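# Push the office chair fully under the desk

## Task

Slide the office chair completely under the desk so that it finishes upright and level, with every wheel on the floor; a toppled or tilted chair is a failure, and the result only counts if the chair stays there without the robot holding it.

## Robot and tools

Robot: TidyBot++, a mobile base 0.54 m long, 0.50 m wide and 0.38 m tall on four powered casters, carrying one seven-joint arm with a two-finger gripper. The shoulder sits 0.12 m ahead of the base centre at 0.68 m height. Cameras: base_camera and wrist_camera (the latter looks along the hand).

Frames: the base frame has its origin on the floor below the base centre, x ahead, y to the left, z up. hand_pose (the point between the finger pads) is reported in this frame; the hand's z axis runs out along the fingers and the fingers close along its y axis. The odometry frame is the base frame as it was when the scene began. Heading in base_odometry grows to the left and spans -3.142 to 3.142. base_tilt is in degrees, positive when leaning forward or right, with a fixed bias near 1 degree plus noise. Odometry counts wheel rotation, so wheel slip looks like motion and drift builds up over many moves.

execute_actions: argument actions is a list with zero or one action (empty list = just report state and images). An action may contain base, joints, or both, plus optional speeds; all its motions begin together. base holds exactly one key, each a relative offset from where the base last measured itself: translate_m (metres, forward positive, -2 to 2), strafe_m (metres, left positive, -2 to 2) or rotate_rad (radians, counter-clockwise from above positive, -6.3 to 6.3). joints is a set of absolute targets keyed by name, in radians: joint_1_rad (any angle, whole arm about vertical, positive = clockwise from above, opposite to rotate_rad), joint_2_rad shoulder -2.249 to 2.249, joint_3_rad any angle, joint_4_rad elbow -2.579 to 2.579, joint_5_rad any angle, joint_6_rad wrist -2.099 to 2.099, joint_7_rad any angle; gripper_pos 0 (open, about 85 mm gap) to 1 (closed, squeezing hard). Unbounded joints take the short way, so rotate in steps below half a turn. speeds caps top speed for that action: translate_m and strafe_m 0.05 to 0.5 m/s, rotate_rad 0.1 to 1.57 rad/s (maximum is default). A base move needing more than 8.667 s, a bad key or an out-of-range number gets the whole call rejected with no motion. cameras: list of base_camera, wrist_camera or all; omitted/null means all, [] means none. Omitted joints or base may keep pressing toward earlier targets.

Arm geometry: upper arm 0.42 m, forearm 0.31 m, hand 0.31 m. With joint_1_rad 0, joint_3_rad 3.14, joint_5_rad 0 the arm moves in the base's x-z plane; tilt from vertical (forward positive) is joint_2_rad for the upper arm, joint_2_rad - joint_4_rad for the forearm, and that minus joint_6_rad for the hand. Sum length times sin for forward reach and length times cos for height above the shoulder. The arm begins folded, hand down, reaching 0.08 m beyond the base front, elbow up to 1.15 m high. Joints move up to 1.39 rad/s (1.22 for joints 5 to 7).

wait: seconds from 0 to 10; issues nothing new and returns the same report as an empty action. zoom_image: camera (base_camera or wrist_camera) and region [x0, y0, x1, y1] in pixels of that camera's most recent full image, at most 504 by 504. finished_scene: scene is the number of the current scene; it ends it permanently after the robot holds the last command, reports success, and may give a new task.

Result lines: base_status and joint_status tell how each motion ended. done = reached (for the base, only that wheels turned the commanded amount, even if blocked or slipping). off_target = stopped short and may still push. contact_stop or time_out = target dropped, holding in place. joint command not followed with a cause: line = arm targets withheld by the self-collision check (may be retried later; gripper still acts). on_its_own lists things not commanded by this call. motor_effort gives each motor's effort in percent, bracket = peak of last action; readings are biased and noisy. Motor temperatures lists one value per arm joint. MOTOR HOT appears from 60 °C; at 75 °C an OVER-TEMPERATURE FAULT lets the arm sink and joints read limit_stop_at_motor_heat. ARM HIT means the arm struck itself or the base. A torque fault (joints 1-4 limit 104.5 N m, warning 56.7; joints 5-7 limit 51.3, warning 29.4) freezes the arm for 10 s and skips the rest of the call while the base keeps moving. If a result reports a stop, later calls in the same reply are discarded.

Practical notes: a blocked base pushes hard until timeout and can still report done; compare odometry with images. Friction leaves joints slightly off; correct by sending last command plus (wanted minus read). Hand position may be 1-2 cm off, so trust the cameras near the floor. Payloads make the arm sag. Between replies the robot keeps holding its last command.

Avoid: snagging the arm on something above roughly 0.8 m while the base drives (can tip the robot); shoving sideways on a raised hand; ramming the chair fast so it tips, bounces or rolls away; hard collisions and very forceful pushes; ending while the robot still props the chair in place. Push at a low, steady speed, check the chair is square and level in the images, then back away before finishing.

Each tool is called by a JSON object that holds its "method" and its "body".

## Session

I'll start by looking at the current state and camera images.

{"method": "execute_actions", "body": {"actions": []}}

Scene clock: 0.00 s.
Motor temperatures (°C, as the motors report them): [29 26 24 25 40 31 35]
base_odometry: x=+0.000 y=+0.000 heading=+0.000 (m, m, rad; odometry frame)
base_tilt: forward=-0.4 right=+0.3 (deg)
base_status: not commanded
joint_positions: joint_1_rad=+0.045 joint_2_rad=-0.382 joint_3_rad=+3.132 joint_4_rad=-2.547 joint_5_rad=-0.048 joint_6_rad=-0.848 joint_7_rad=+1.573 gripper_pos=+0.000
joint_status: not commanded
motor_effort: joint_1_rad=+0 joint_2_rad=-2 joint_3_rad=+0 joint_4_rad=+14 joint_5_rad=+1 joint_6_rad=+2 joint_7_rad=-1 (%)
hand_pose: x=+0.2629 y=+0.0071 z=+0.5878 quat_wxyz=(-0.016, +0.997, -0.032, +0.065) (m; base frame)
pictures: base_camera, wrist_camera
Images, in order (width x height): base_camera 644x364, wrist_camera 644x476.

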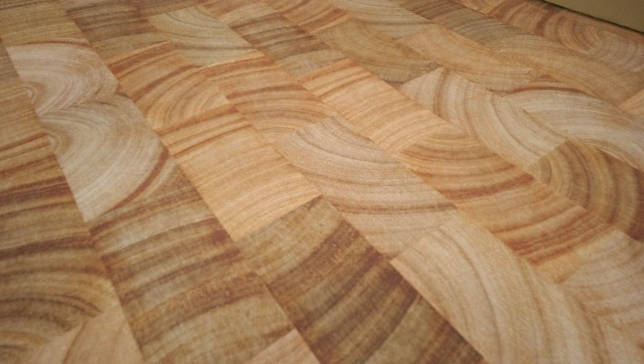

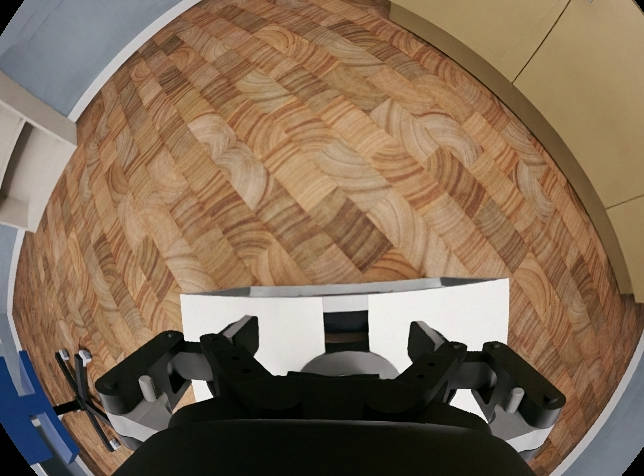

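{"method": "zoom_image", "body": {"camera": "wrist_camera", "region": [0, 280, 200, 476]}}

Region (0, 280, 200, 476) of wrist_camera's 644x476 image, scaled by 2.520; it fills the top 494 rows of this view, and the rest is white.

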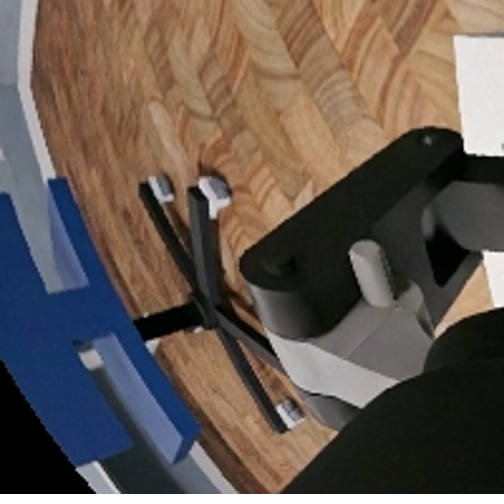

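{"method": "execute_actions", "body": {"actions": [{"base": {"rotate_rad": 2.0}, "joints": {"joint_6_rad": 0.25}}]}}

Scene clock: 2.97 s.
Motor temperatures (°C, as the motors report them): [29 26 24 25 40 31 35]
base_odometry: x=+0.000 y=+0.000 heading=+1.999 (m, m, rad; odometry frame)
base_tilt: forward=-0.4 right=+0.3 (deg)
base_status: done
joint_positions: joint_1_rad=+0.045 joint_2_rad=-0.382 joint_3_rad=+3.132 joint_4_rad=-2.546 joint_5_rad=-0.048 joint_6_rad=+0.235 joint_7_rad=+1.573 gripper_pos=+0.000
joint_status: all done
motor_effort: joint_1_rad=+1(0) joint_2_rad=-7(7) joint_3_rad=+0(1) joint_4_rad=+19(19) joint_5_rad=+0(1) joint_6_rad=+10(9) joint_7_rad=-1(1) (%)
hand_pose: x=+0.5139 y=-0.0162 z=+0.7876 quat_wxyz=(+0.004, +0.821, -0.036, +0.570) (m; base frame)
pictures: base_camera, wrist_camera
Images, in order (width x height): base_camera 644x364, wrist_camera 644x476.

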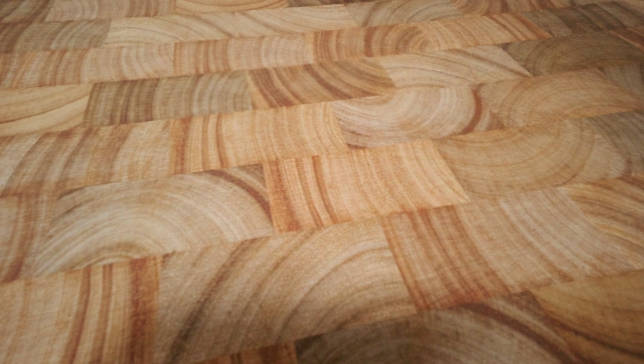

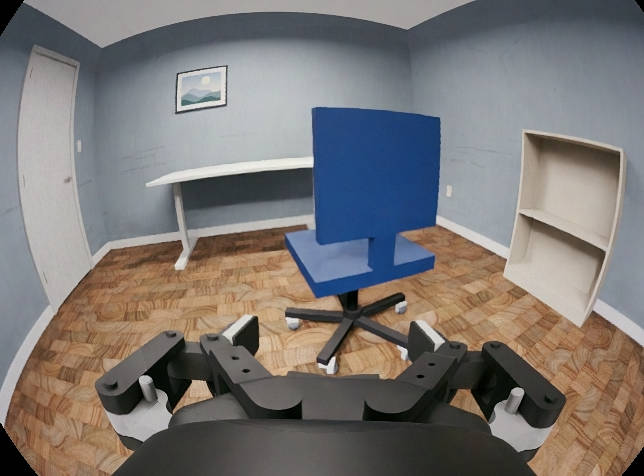

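{"method": "zoom_image", "body": {"camera": "wrist_camera", "region": [120, 80, 480, 400]}}

Region (120, 80, 480, 400) of wrist_camera's 644x476 image, scaled by 1.400.

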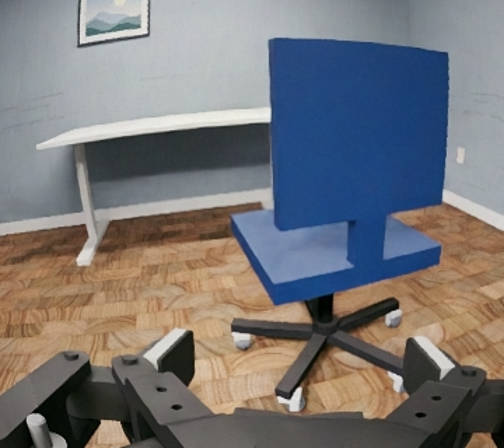

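{"method": "zoom_image", "body": {"camera": "base_camera", "region": [0, 0, 504, 364]}}

{"method": "zoom_image", "body": {"camera": "base_camera", "region": [322, 0, 644, 240]}}

Region (0, 0, 504, 364) of base_camera's 644x364 image, scaled by 1.000.

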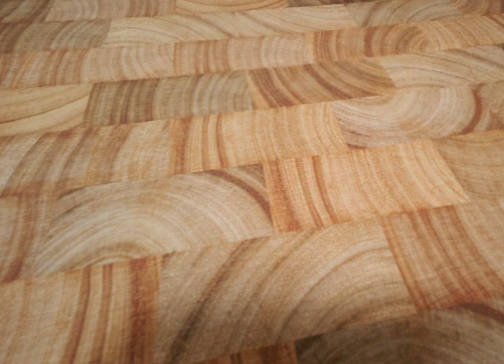

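Region (322, 0, 644, 240) of base_camera's 644x364 image, scaled by 1.565; it fills the top 376 rows of this view, and the rest is white.

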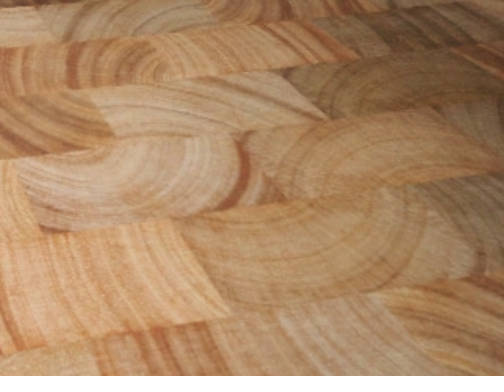

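{"method": "execute_actions", "body": {"actions": [{"base": {"rotate_rad": 0.21}, "joints": {"joint_1_rad": 0.0, "joint_2_rad": 0.0, "joint_3_rad": 3.14, "joint_4_rad": -0.5, "joint_5_rad": 0.0, "joint_6_rad": -1.65, "joint_7_rad": 1.57}}]}}

Scene clock: 10.07 s.
Motor temperatures (°C, as the motors report them): [29 26 24 25 40 31 35]
base_odometry: x=+0.000 y=+0.000 heading=+2.208 (m, m, rad; odometry frame)
base_tilt: forward=-0.4 right=+0.3 (deg)
base_status: done
joint_positions: joint_1_rad=+0.013 joint_2_rad=-0.022 joint_3_rad=+3.132 joint_4_rad=-0.520 joint_5_rad=-0.043 joint_6_rad=-1.609 joint_7_rad=+1.573 gripper_pos=+0.000
joint_status: all done
motor_effort: joint_1_rad=+0(1) joint_2_rad=-14(17) joint_3_rad=+0(2) joint_4_rad=+13(23) joint_5_rad=+0(1) joint_6_rad=+9(10) joint_7_rad=-1(1) (%)
hand_pose: x=+0.5272 y=+0.0136 z=+1.2195 quat_wxyz=(-0.017, +0.869, +0.011, +0.494) (m; base frame)
pictures: base_camera, wrist_camera
Images, in order (width x height): base_camera 644x364, wrist_camera 644x476.

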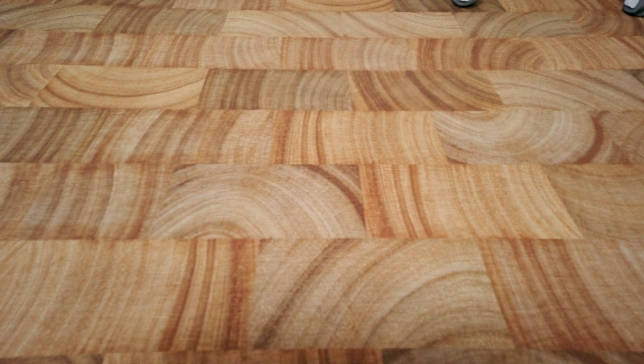

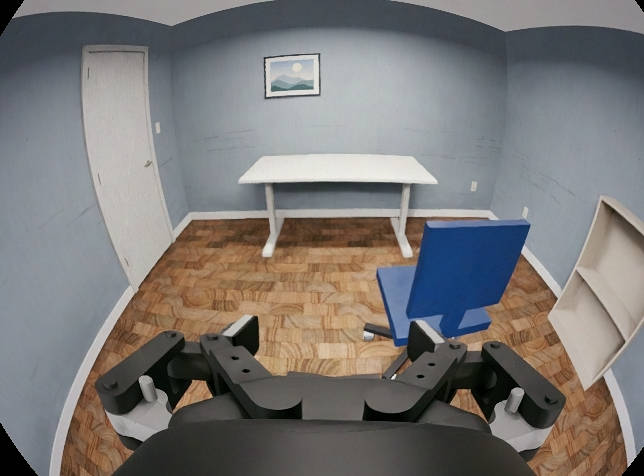

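{"method": "zoom_image", "body": {"camera": "wrist_camera", "region": [220, 140, 540, 400]}}

{"method": "zoom_image", "body": {"camera": "wrist_camera", "region": [230, 145, 450, 275]}}

Region (220, 140, 540, 400) of wrist_camera's 644x476 image, scaled by 1.575; it fills the top 410 rows of this view, and the rest is white.

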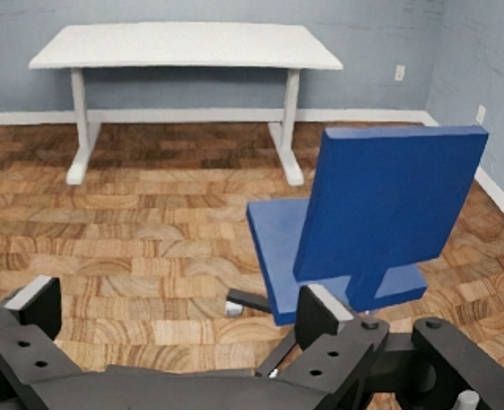

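Region (230, 145, 450, 275) of wrist_camera's 644x476 image, scaled by 2.291; it fills the top 298 rows of this view, and the rest is white.

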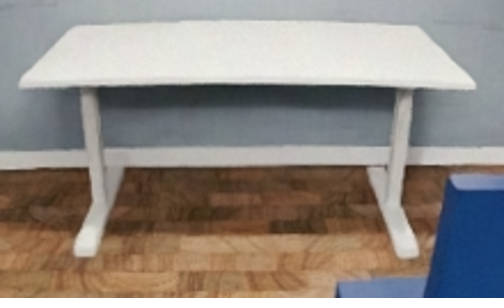

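{"method": "execute_actions", "body": {"actions": [{"base": {"translate_m": -0.1}, "joints": {"joint_1_rad": -0.013, "joint_2_rad": 1.2, "joint_3_rad": 3.148, "joint_4_rad": -0.74, "joint_5_rad": 0.043, "joint_6_rad": 1.11, "joint_7_rad": 1.57}}], "cameras": []}}

{"method": "execute_actions", "body": {"actions": [{"base": {"strafe_m": -0.445}, "joints": {"joint_2_rad": 1.94}}]}}

Scene clock: 18.77 s.
Motor temperatures (°C, as the motors report them): [29 26 24 25 40 31 35]
base_odometry: x=+0.060 y=-0.081 heading=+2.209 (m, m, rad; odometry frame)
base_tilt: forward=-0.3 right=+0.3 (deg)
base_status: done
joint_positions: joint_1_rad=-0.001 joint_2_rad=+1.205 joint_3_rad=+3.132 joint_4_rad=-0.727 joint_5_rad=+0.000 joint_6_rad=+1.069 joint_7_rad=+1.573 gripper_pos=+0.000
joint_status: all done
motor_effort: joint_1_rad=+0(0) joint_2_rad=-58(63) joint_3_rad=-1(1) joint_4_rad=+20(23) joint_5_rad=+0(0) joint_6_rad=+7(10) joint_7_rad=-1(1) (%)
hand_pose: x=+1.0425 y=+0.0031 z=+0.9241 quat_wxyz=(-0.003, +0.418, -0.003, +0.908) (m; base frame)
pictures: none
No camera images: the call's "cameras" was empty. Leave "cameras" out to get every camera's image.

Scene clock: 21.23 s.
Motor temperatures (°C, as the motors report them): [29 26 24 25 40 31 35]
base_odometry: x=+0.417 y=+0.185 heading=+2.209 (m, m, rad; odometry frame)
base_tilt: forward=-0.3 right=+0.3 (deg)
base_status: done
joint_positions: joint_1_rad=-0.006 joint_2_rad=+1.941 joint_3_rad=+3.135 joint_4_rad=-0.736 joint_5_rad=+0.004 joint_6_rad=+1.074 joint_7_rad=+1.573 gripper_pos=+0.000
joint_status: all done
motor_effort: joint_1_rad=+1(4) joint_2_rad=-51(61) joint_3_rad=-1(2) joint_4_rad=+13(20) joint_5_rad=+0(1) joint_6_rad=+11(11) joint_7_rad=-1(1) (%)
hand_pose: x=+0.9631 y=+0.0085 z=+0.2383 quat_wxyz=(-0.004, +0.719, +0.002, +0.695) (m; base frame)
pictures: base_camera, wrist_camera
Images, in order (width x height): base_camera 644x364, wrist_camera 644x476.

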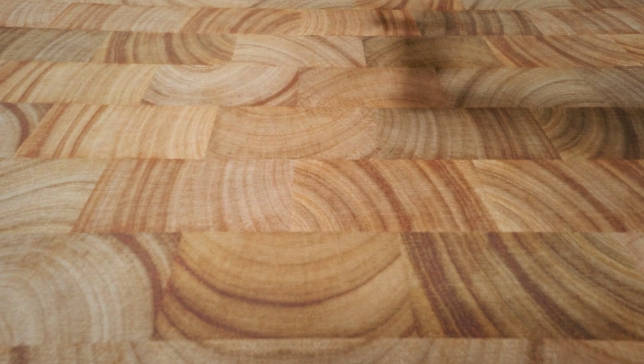

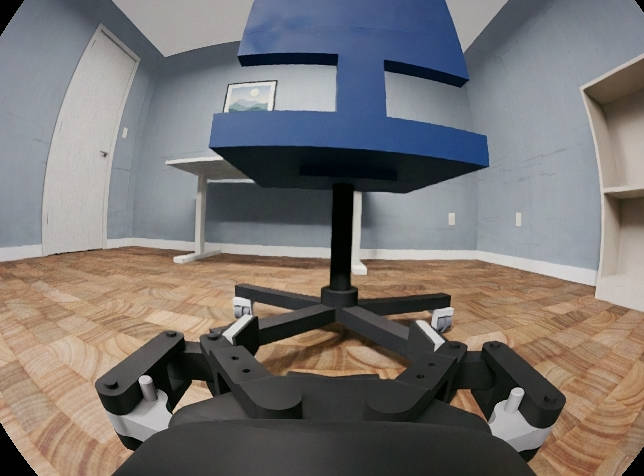

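{"method": "zoom_image", "body": {"camera": "wrist_camera", "region": [200, 100, 500, 380]}}

Region (200, 100, 500, 380) of wrist_camera's 644x476 image, scaled by 1.680; it fills the top 470 rows of this view, and the rest is white.

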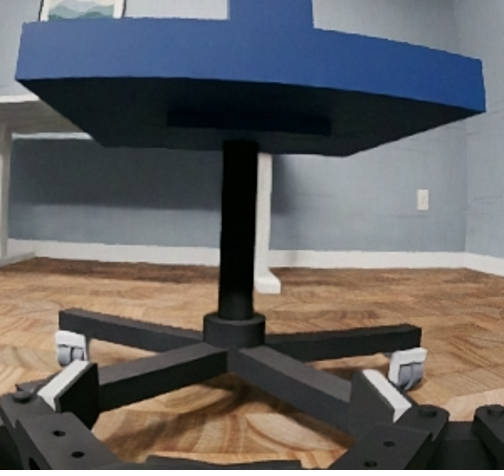

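{"method": "execute_actions", "body": {"actions": [{"base": {"translate_m": 0.33}}]}}

Scene clock: 23.70 s.
Motor temperatures (°C, as the motors report them): [29 27 24 25 40 31 35]
base_odometry: x=+0.221 y=+0.450 heading=+2.208 (m, m, rad; odometry frame)
base_tilt: forward=-0.3 right=+0.3 (deg)
base_status: done
joint_positions: joint_1_rad=-0.006 joint_2_rad=+1.939 joint_3_rad=+3.135 joint_4_rad=-0.736 joint_5_rad=+0.004 joint_6_rad=+1.074 joint_7_rad=+1.573 gripper_pos=+0.000
joint_status: not commanded
motor_effort: joint_1_rad=-1(0) joint_2_rad=-50(53) joint_3_rad=-1(1) joint_4_rad=+12(14) joint_5_rad=+0(0) joint_6_rad=+9(11) joint_7_rad=-1(1) (%)
hand_pose: x=+0.9640 y=+0.0085 z=+0.2400 quat_wxyz=(-0.004, +0.718, +0.002, +0.696) (m; base frame)
pictures: base_camera, wrist_camera
Images, in order (width x height): base_camera 644x364, wrist_camera 644x476.

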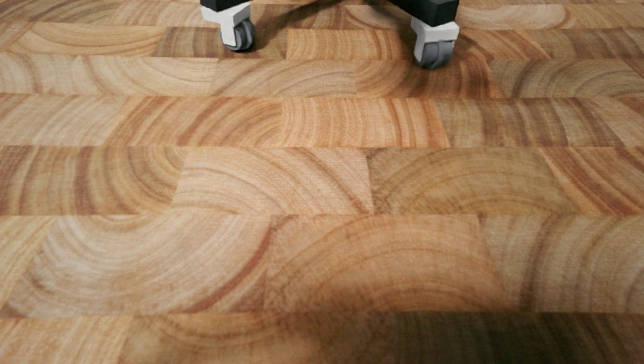

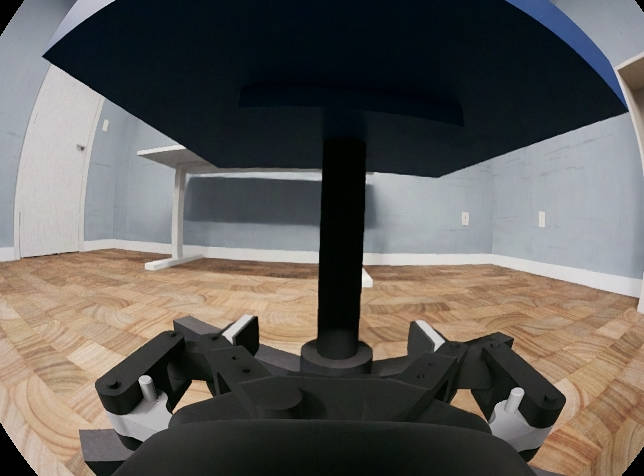

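{"method": "zoom_image", "body": {"camera": "wrist_camera", "region": [210, 200, 460, 400]}}

Region (210, 200, 460, 400) of wrist_camera's 644x476 image, scaled by 2.016; it fills the top 403 rows of this view, and the rest is white.

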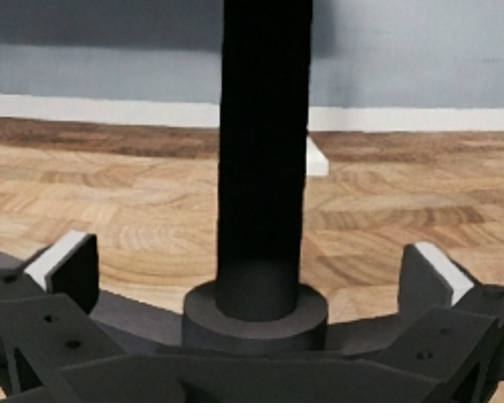

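{"method": "execute_actions", "body": {"actions": [{"base": {"translate_m": 0.14}, "speeds": {"translate_m": 0.12}}]}}

Scene clock: 25.90 s.
Motor temperatures (°C, as the motors report them): [29 27 24 25 40 31 35]
base_odometry: x=+0.138 y=+0.563 heading=+2.208 (m, m, rad; odometry frame)
base_tilt: forward=-0.3 right=+0.3 (deg)
base_status: done
joint_positions: joint_1_rad=-0.007 joint_2_rad=+1.939 joint_3_rad=+3.135 joint_4_rad=-0.736 joint_5_rad=+0.004 joint_6_rad=+1.074 joint_7_rad=+1.573 gripper_pos=+0.000
joint_status: not commanded
motor_effort: joint_1_rad=+0(3) joint_2_rad=-51(53) joint_3_rad=-1(2) joint_4_rad=+13(14) joint_5_rad=+0(1) joint_6_rad=+10(10) joint_7_rad=-1(1) (%)
hand_pose: x=+0.9639 y=+0.0088 z=+0.2398 quat_wxyz=(-0.004, +0.718, +0.002, +0.696) (m; base frame)
pictures: base_camera, wrist_camera
Images, in order (width x height): base_camera 644x364, wrist_camera 644x476.

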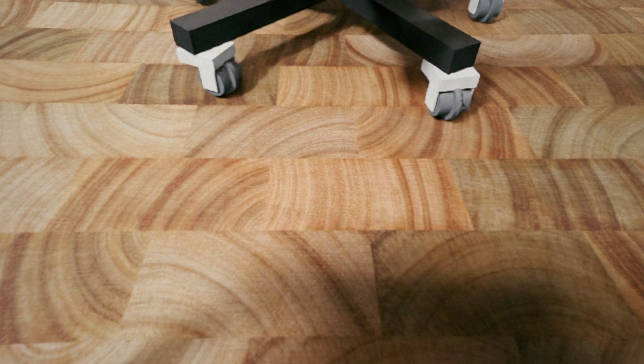

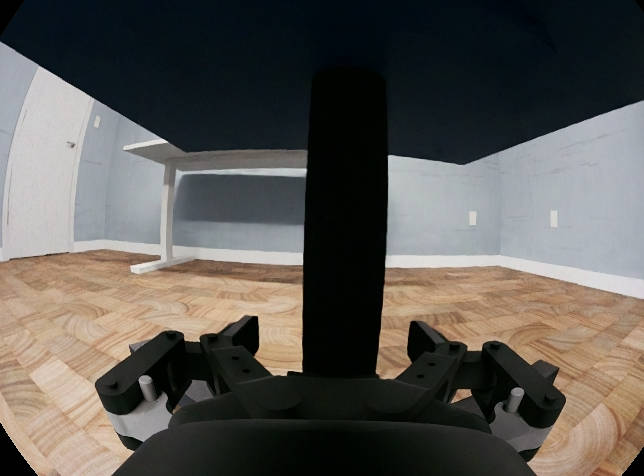

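{"method": "execute_actions", "body": {"actions": [{"base": {"translate_m": 0.035}, "speeds": {"translate_m": 0.08}}]}}

Scene clock: 28.47 s.
Motor temperatures (°C, as the motors report them): [29 27 24 25 40 31 35]
base_odometry: x=+0.117 y=+0.591 heading=+2.208 (m, m, rad; odometry frame)
base_tilt: forward=-0.3 right=+0.3 (deg)
base_status: done
joint_positions: joint_1_rad=-0.007 joint_2_rad=+1.939 joint_3_rad=+3.135 joint_4_rad=-0.736 joint_5_rad=+0.004 joint_6_rad=+1.074 joint_7_rad=+1.573 gripper_pos=+0.000
joint_status: not commanded
motor_effort: joint_1_rad=+0(3) joint_2_rad=-50(53) joint_3_rad=-1(2) joint_4_rad=+13(14) joint_5_rad=+0(2) joint_6_rad=+10(10) joint_7_rad=-1(1) (%)
hand_pose: x=+0.9638 y=+0.0090 z=+0.2397 quat_wxyz=(-0.004, +0.718, +0.002, +0.696) (m; base frame)
pictures: base_camera, wrist_camera
Images, in order (width x height): base_camera 644x364, wrist_camera 644x476.

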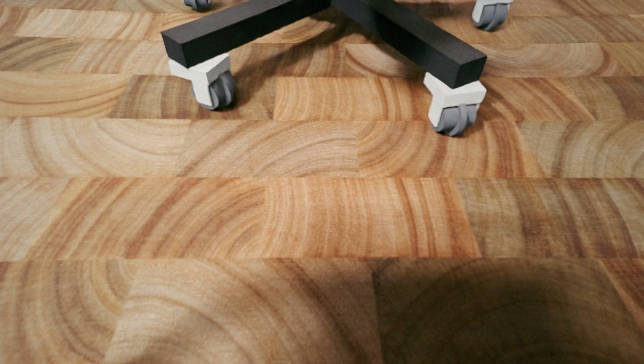

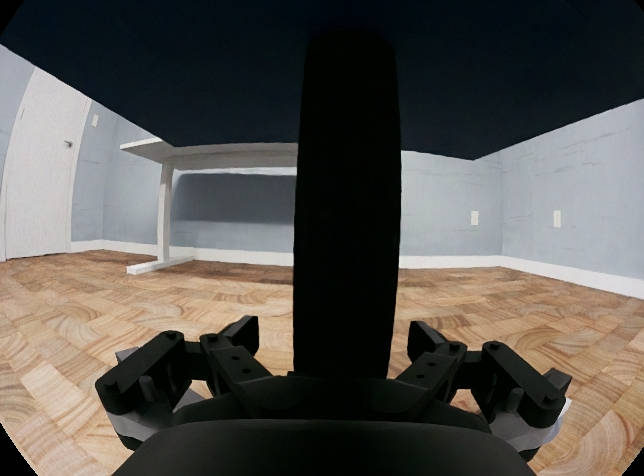

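{"method": "execute_actions", "body": {"actions": [{"joints": {"gripper_pos": 1.0}}]}}

Scene clock: 29.83 s.
Motor temperatures (°C, as the motors report them): [29 27 24 25 40 31 35]
base_odometry: x=+0.117 y=+0.591 heading=+2.208 (m, m, rad; odometry frame)
base_tilt: forward=-0.3 right=+0.3 (deg)
base_status: not commanded
joint_positions: joint_1_rad=-0.001 joint_2_rad=+1.940 joint_3_rad=+3.135 joint_4_rad=-0.737 joint_5_rad=+0.007 joint_6_rad=+1.077 joint_7_rad=+1.573 gripper_pos=+0.472
joint_status: gripper_pos off_target (ended at +0.472, target +1.000)
motor_effort: joint_1_rad=-3(9) joint_2_rad=-51(55) joint_3_rad=-1(3) joint_4_rad=+13(17) joint_5_rad=+4(5) joint_6_rad=+13(13) joint_7_rad=+1(0) (%)
hand_pose: x=+0.9633 y=+0.0046 z=+0.2397 quat_wxyz=(-0.002, +0.717, +0.001, +0.697) (m; base frame)
pictures: base_camera, wrist_camera
Images, in order (width x height): base_camera 644x364, wrist_camera 644x476.

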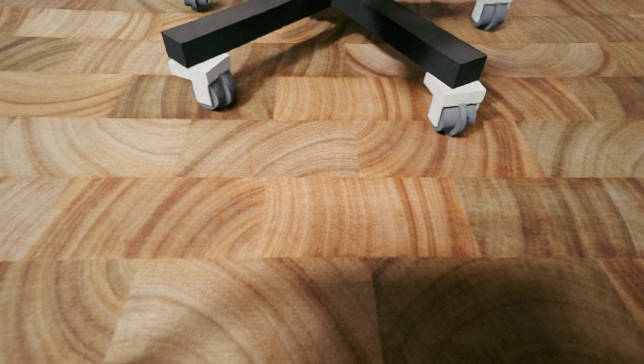

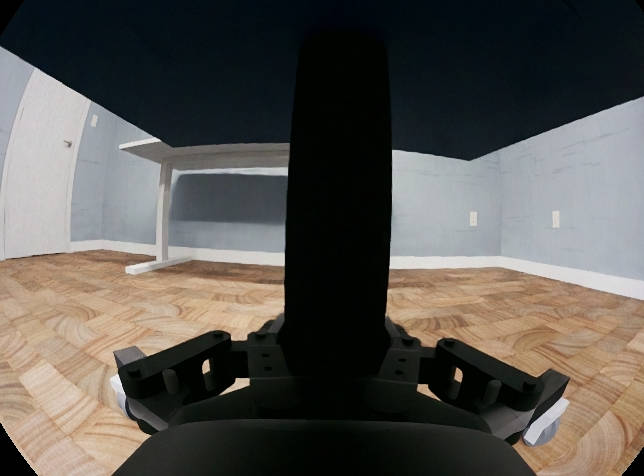

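{"method": "execute_actions", "body": {"actions": [{"base": {"strafe_m": 0.49}, "speeds": {"strafe_m": 0.15}}]}}

Scene clock: 34.07 s.
Motor temperatures (°C, as the motors report them): [29 27 24 25 40 31 35]
base_odometry: x=-0.277 y=+0.300 heading=+2.207 (m, m, rad; odometry frame)
base_tilt: forward=-0.4 right=+0.3 (deg)
base_status: done
joint_positions: joint_1_rad=+0.105 joint_2_rad=+1.940 joint_3_rad=+3.159 joint_4_rad=-0.737 joint_5_rad=-0.054 joint_6_rad=+1.077 joint_7_rad=+1.577 gripper_pos=+0.473
joint_status: not commanded
motor_effort: joint_1_rad=-22(32) joint_2_rad=-51(54) joint_3_rad=-1(7) joint_4_rad=+13(16) joint_5_rad=+18(20) joint_6_rad=+10(18) joint_7_rad=-1(5) (%)
hand_pose: x=+0.9567 y=-0.1034 z=+0.2396 quat_wxyz=(+0.050, +0.715, -0.053, +0.695) (m; base frame)
pictures: base_camera, wrist_camera
Images, in order (width x height): base_camera 644x364, wrist_camera 644x476.

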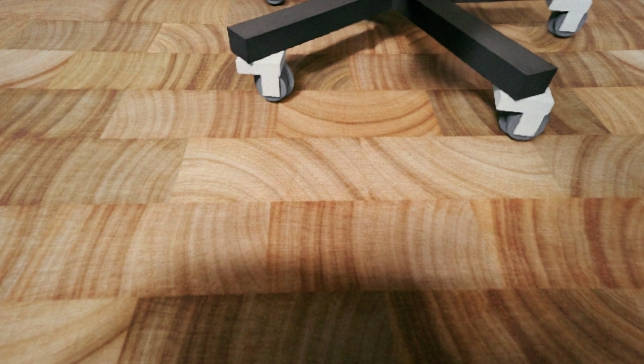

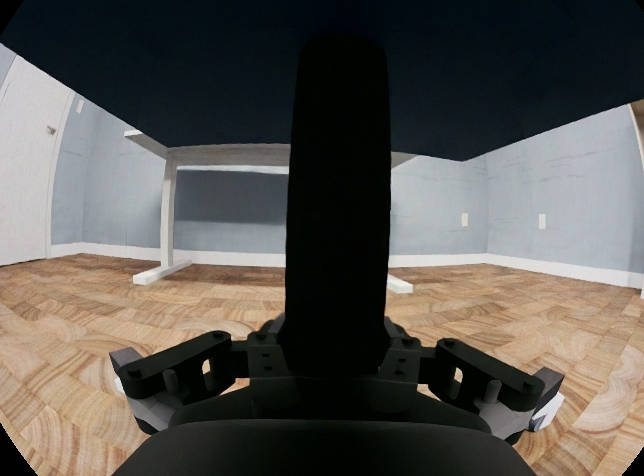

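{"method": "execute_actions", "body": {"actions": [{"base": {"rotate_rad": 0.10}, "joints": {"joint_1_rad": 0.205, "joint_3_rad": 3.155, "joint_5_rad": -0.05}, "speeds": {"rotate_rad": 0.3}}]}}

Scene clock: 37.13 s.
Motor temperatures (°C, as the motors report them): [29 27 24 25 40 31 35]
base_odometry: x=-0.277 y=+0.300 heading=+2.306 (m, m, rad; odometry frame)
base_tilt: forward=-0.3 right=+0.3 (deg)
base_status: done
joint_positions: joint_1_rad=+0.199 joint_2_rad=+1.940 joint_3_rad=+3.159 joint_4_rad=-0.737 joint_5_rad=-0.054 joint_6_rad=+1.078 joint_7_rad=+1.577 gripper_pos=+0.474
joint_status: all done
motor_effort: joint_1_rad=-1(29) joint_2_rad=-48(52) joint_3_rad=-1(3) joint_4_rad=+10(15) joint_5_rad=+1(20) joint_6_rad=+15(16) joint_7_rad=-1(1) (%)
hand_pose: x=+0.9433 y=-0.1823 z=+0.2398 quat_wxyz=(+0.083, +0.712, -0.087, +0.692) (m; base frame)
pictures: base_camera, wrist_camera
Images, in order (width x height): base_camera 644x364, wrist_camera 644x476.

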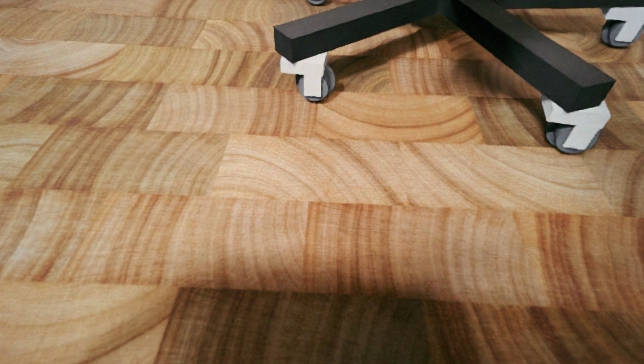

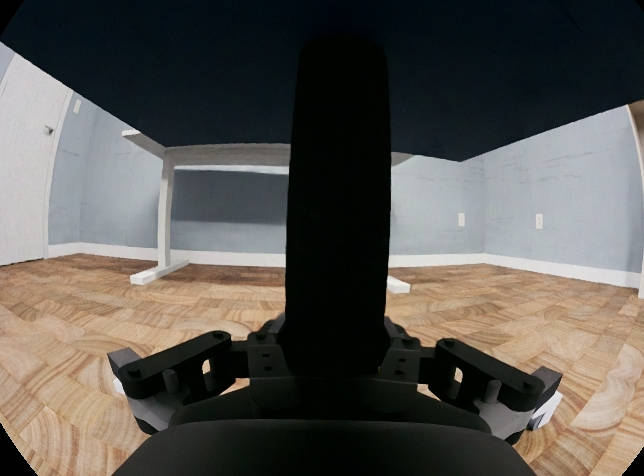

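{"method": "execute_actions", "body": {"actions": [{"base": {"translate_m": 0.85}, "speeds": {"translate_m": 0.25}}]}}

Scene clock: 41.43 s.
Motor temperatures (°C, as the motors report them): [29 28 24 25 40 31 35]
base_odometry: x=-0.848 y=+0.930 heading=+2.307 (m, m, rad; odometry frame)
base_tilt: forward=-0.3 right=+0.3 (deg)
base_status: done
joint_positions: joint_1_rad=+0.185 joint_2_rad=+1.958 joint_3_rad=+3.157 joint_4_rad=-0.764 joint_5_rad=-0.054 joint_6_rad=+1.163 joint_7_rad=+1.577 gripper_pos=+0.474
joint_status: not commanded
motor_effort: joint_1_rad=+7(8) joint_2_rad=-50(62) joint_3_rad=+1(2) joint_4_rad=+13(23) joint_5_rad=-1(6) joint_6_rad=+6(16) joint_7_rad=-2(2) (%)
hand_pose: x=+0.9306 y=-0.1681 z=+0.2396 quat_wxyz=(+0.081, +0.698, -0.081, +0.707) (m; base frame)
pictures: base_camera, wrist_camera
Images, in order (width x height): base_camera 644x364, wrist_camera 644x476.

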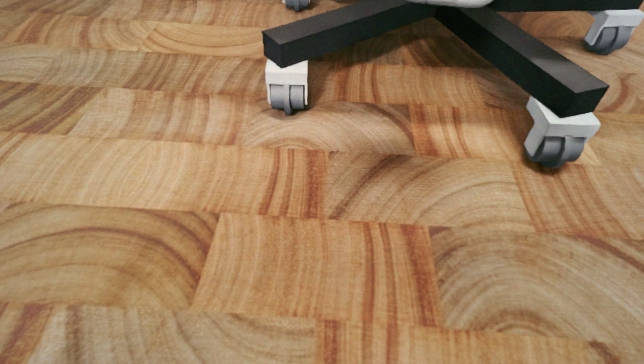

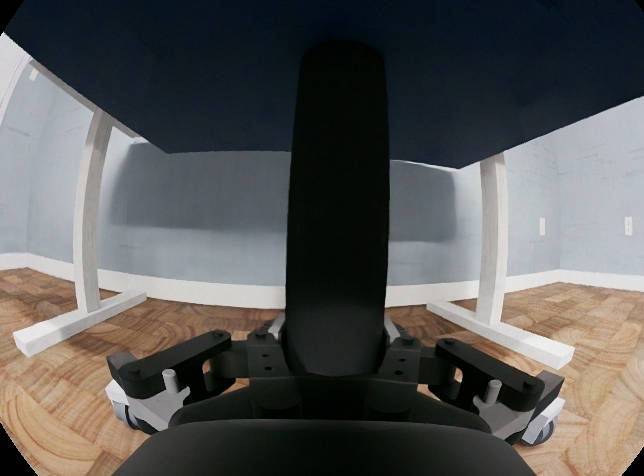

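{"method": "zoom_image", "body": {"camera": "wrist_camera", "region": [400, 80, 644, 400]}}

{"method": "zoom_image", "body": {"camera": "wrist_camera", "region": [0, 20, 244, 400]}}

Region (400, 80, 644, 400) of wrist_camera's 644x476 image, scaled by 1.575; it fills the left 384 columns of this view, and the rest is white.

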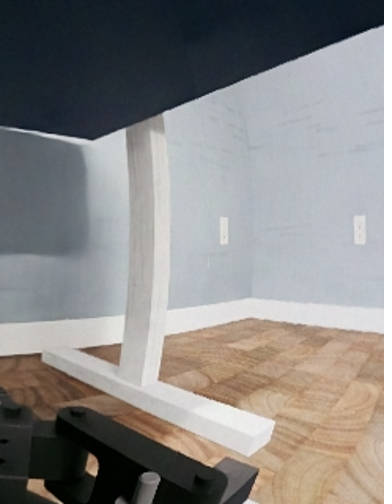

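Region (0, 20, 244, 400) of wrist_camera's 644x476 image, scaled by 1.326; it fills the left 324 columns of this view, and the rest is white.

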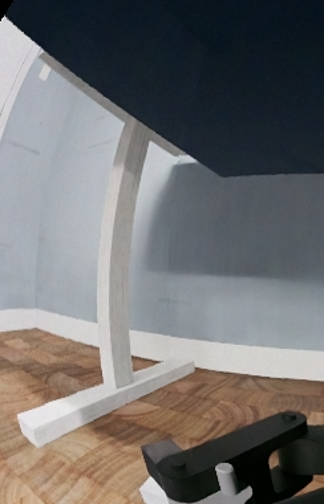

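{"method": "execute_actions", "body": {"actions": [{"base": {"translate_m": 0.24}, "speeds": {"translate_m": 0.12}}]}}

Scene clock: 44.77 s.
Motor temperatures (°C, as the motors report them): [29 28 24 25 40 31 35]
base_odometry: x=-1.009 y=+1.108 heading=+2.308 (m, m, rad; odometry frame)
base_tilt: forward=-0.3 right=+0.3 (deg)
base_status: done
joint_positions: joint_1_rad=+0.178 joint_2_rad=+1.958 joint_3_rad=+3.157 joint_4_rad=-0.764 joint_5_rad=-0.054 joint_6_rad=+1.163 joint_7_rad=+1.577 gripper_pos=+0.474
joint_status: not commanded
motor_effort: joint_1_rad=+7(8) joint_2_rad=-51(58) joint_3_rad=+1(1) joint_4_rad=+13(20) joint_5_rad=-2(2) joint_6_rad=+7(9) joint_7_rad=-2(2) (%)
hand_pose: x=+0.9318 y=-0.1623 z=+0.2396 quat_wxyz=(+0.078, +0.698, -0.079, +0.707) (m; base frame)
pictures: base_camera, wrist_camera
Images, in order (width x height): base_camera 644x364, wrist_camera 644x476.

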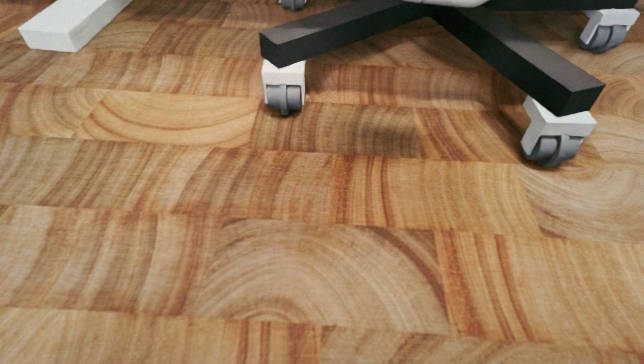

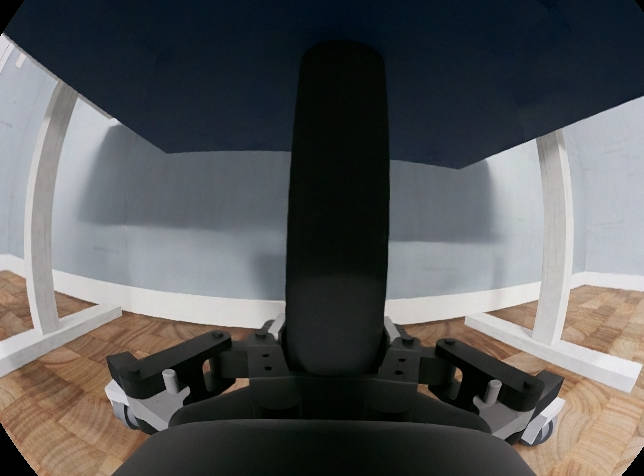

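{"method": "execute_actions", "body": {"actions": [{"base": {"translate_m": 0.06}, "speeds": {"translate_m": 0.05}}]}}

Scene clock: 46.80 s.
Motor temperatures (°C, as the motors report them): [29 28 24 25 40 31 35]
base_odometry: x=-1.049 y=+1.152 heading=+2.308 (m, m, rad; odometry frame)
base_tilt: forward=-0.3 right=+0.3 (deg)
base_status: done
joint_positions: joint_1_rad=+0.177 joint_2_rad=+1.959 joint_3_rad=+3.157 joint_4_rad=-0.764 joint_5_rad=-0.054 joint_6_rad=+1.167 joint_7_rad=+1.577 gripper_pos=+0.474
joint_status: not commanded
motor_effort: joint_1_rad=+6(8) joint_2_rad=-55(58) joint_3_rad=+1(1) joint_4_rad=+16(20) joint_5_rad=-2(3) joint_6_rad=+7(8) joint_7_rad=-2(2) (%)
hand_pose: x=+0.9314 y=-0.1614 z=+0.2398 quat_wxyz=(+0.078, +0.698, -0.078, +0.708) (m; base frame)
pictures: base_camera, wrist_camera
Images, in order (width x height): base_camera 644x364, wrist_camera 644x476.

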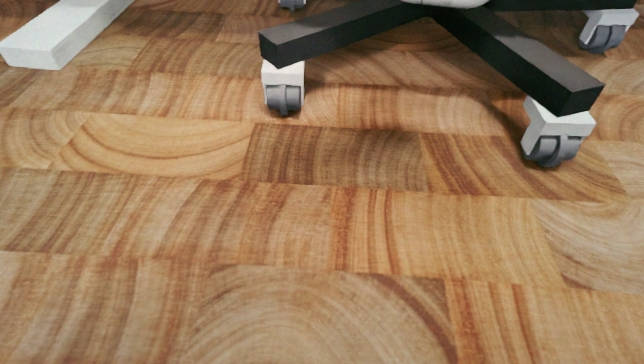

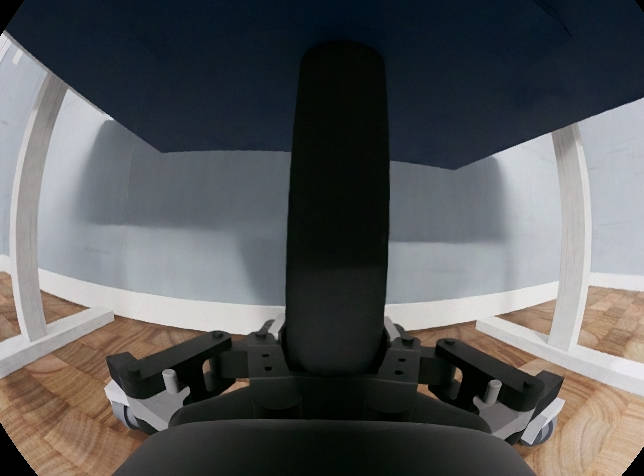

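{"method": "execute_actions", "body": {"actions": [{"base": {"translate_m": 0.02}, "speeds": {"translate_m": 0.05}}]}}

Scene clock: 47.67 s.
Motor temperatures (°C, as the motors report them): [29 28 24 25 40 31 35]
base_odometry: x=-1.062 y=+1.166 heading=+2.309 (m, m, rad; odometry frame)
base_tilt: forward=-0.4 right=+0.3 (deg)
base_status: done
joint_positions: joint_1_rad=+0.182 joint_2_rad=+1.984 joint_3_rad=+3.157 joint_4_rad=-0.784 joint_5_rad=-0.054 joint_6_rad=+1.258 joint_7_rad=+1.577 gripper_pos=+0.474
joint_status: not commanded
motor_effort: joint_1_rad=+3(5) joint_2_rad=-58(60) joint_3_rad=+0(1) joint_4_rad=+20(24) joint_5_rad=+0(2) joint_6_rad=-13(21) joint_7_rad=+0(2) (%)
hand_pose: x=+0.9131 y=-0.1623 z=+0.2390 quat_wxyz=(+0.082, +0.681, -0.078, +0.724) (m; base frame)
pictures: base_camera, wrist_camera
Images, in order (width x height): base_camera 644x364, wrist_camera 644x476.

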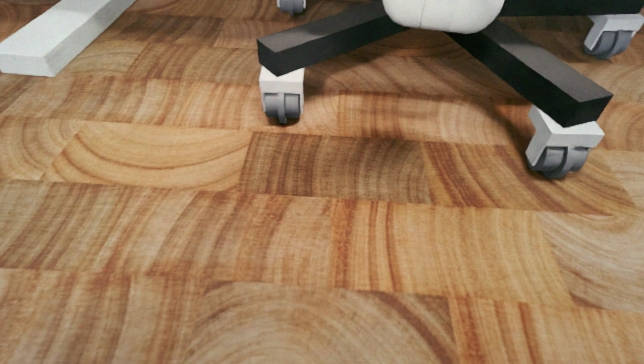

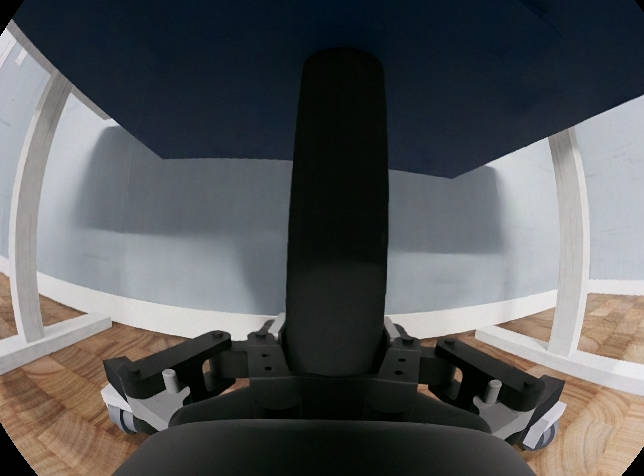

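{"method": "execute_actions", "body": {"actions": [{"base": {"translate_m": -0.018}, "speeds": {"translate_m": 0.05}}], "cameras": ["base_camera"]}}

{"method": "execute_actions", "body": {"actions": [{"joints": {"gripper_pos": 0.0}}]}}

Scene clock: 48.60 s.
Motor temperatures (°C, as the motors report them): [29 28 24 25 40 31 35]
base_odometry: x=-1.050 y=+1.152 heading=+2.309 (m, m, rad; odometry frame)
base_tilt: forward=-0.3 right=+0.3 (deg)
base_status: done
joint_positions: joint_1_rad=+0.178 joint_2_rad=+1.961 joint_3_rad=+3.157 joint_4_rad=-0.763 joint_5_rad=-0.054 joint_6_rad=+1.169 joint_7_rad=+1.577 gripper_pos=+0.474
joint_status: not commanded
motor_effort: joint_1_rad=+7(8) joint_2_rad=-53(55) joint_3_rad=+1(1) joint_4_rad=+14(19) joint_5_rad=-2(3) joint_6_rad=+3(14) joint_7_rad=-1(2) (%)
hand_pose: x=+0.9308 y=-0.1619 z=+0.2394 quat_wxyz=(+0.078, +0.697, -0.079, +0.709) (m; base frame)
pictures: base_camera
Images, in order (width x height): base_camera 644x364.

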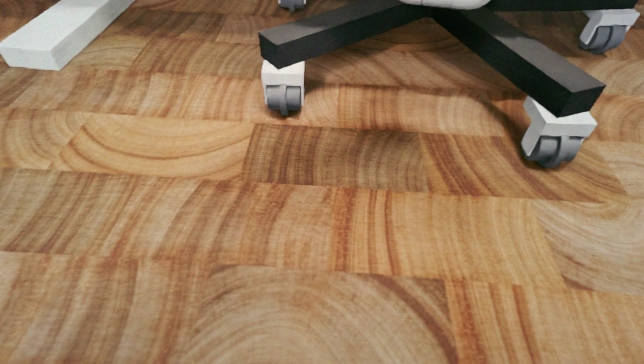

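Scene clock: 49.70 s.
Motor temperatures (°C, as the motors report them): [29 28 24 25 40 31 35]
base_odometry: x=-1.050 y=+1.153 heading=+2.309 (m, m, rad; odometry frame)
base_tilt: forward=-0.3 right=+0.3 (deg)
base_status: not commanded
joint_positions: joint_1_rad=+0.199 joint_2_rad=+1.952 joint_3_rad=+3.157 joint_4_rad=-0.757 joint_5_rad=-0.054 joint_6_rad=+1.149 joint_7_rad=+1.577 gripper_pos=+0.000
joint_status: all done
motor_effort: joint_1_rad=+1(7) joint_2_rad=-50(53) joint_3_rad=-1(1) joint_4_rad=+12(15) joint_5_rad=+0(3) joint_6_rad=+11(10) joint_7_rad=-1(2) (%)
hand_pose: x=+0.9327 y=-0.1801 z=+0.2429 quat_wxyz=(+0.085, +0.698, -0.086, +0.706) (m; base frame)
pictures: base_camera, wrist_camera
Images, in order (width x height): base_camera 644x364, wrist_camera 644x476.

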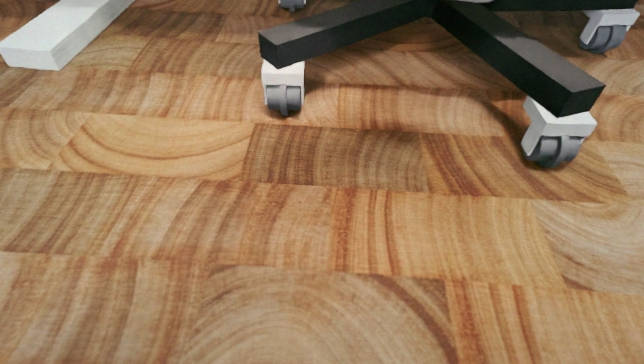

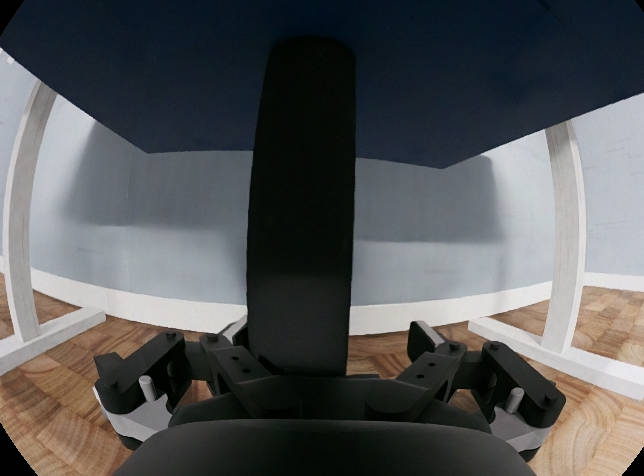

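{"method": "execute_actions", "body": {"actions": [{"base": {"translate_m": -0.5}, "joints": {"joint_1_rad": 0.155}, "speeds": {"translate_m": 0.3}}]}}

Scene clock: 52.60 s.
Motor temperatures (°C, as the motors report them): [29 29 24 25 40 31 35]
base_odometry: x=-0.713 y=+0.783 heading=+2.309 (m, m, rad; odometry frame)
base_tilt: forward=-0.4 right=+0.3 (deg)
base_status: done
joint_positions: joint_1_rad=+0.155 joint_2_rad=+1.945 joint_3_rad=+3.157 joint_4_rad=-0.756 joint_5_rad=-0.054 joint_6_rad=+1.149 joint_7_rad=+1.577 gripper_pos=+0.000
joint_status: all done
motor_effort: joint_1_rad=+0(4) joint_2_rad=-49(52) joint_3_rad=-1(1) joint_4_rad=+12(13) joint_5_rad=+0(0) joint_6_rad=+9(10) joint_7_rad=-1(1) (%)
hand_pose: x=+0.9432 y=-0.1444 z=+0.2492 quat_wxyz=(+0.070, +0.697, -0.071, +0.710) (m; base frame)
pictures: base_camera, wrist_camera
Images, in order (width x height): base_camera 644x364, wrist_camera 644x476.

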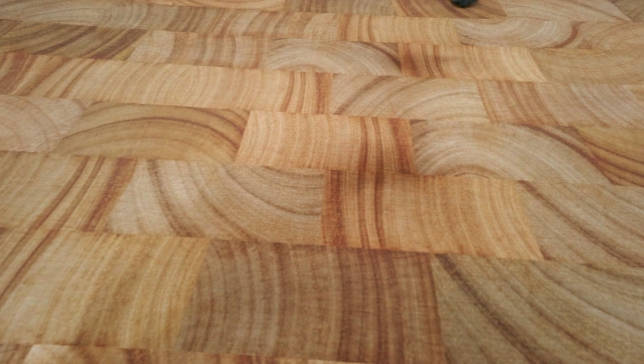

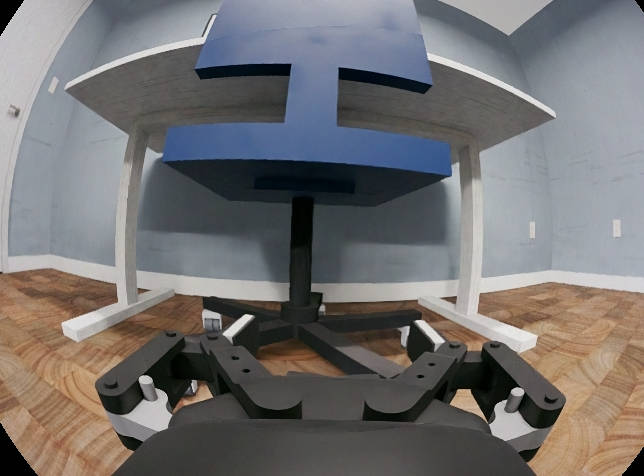

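{"method": "finished_scene", "body": {"scene": 1}}

The scene is finished: the task was done.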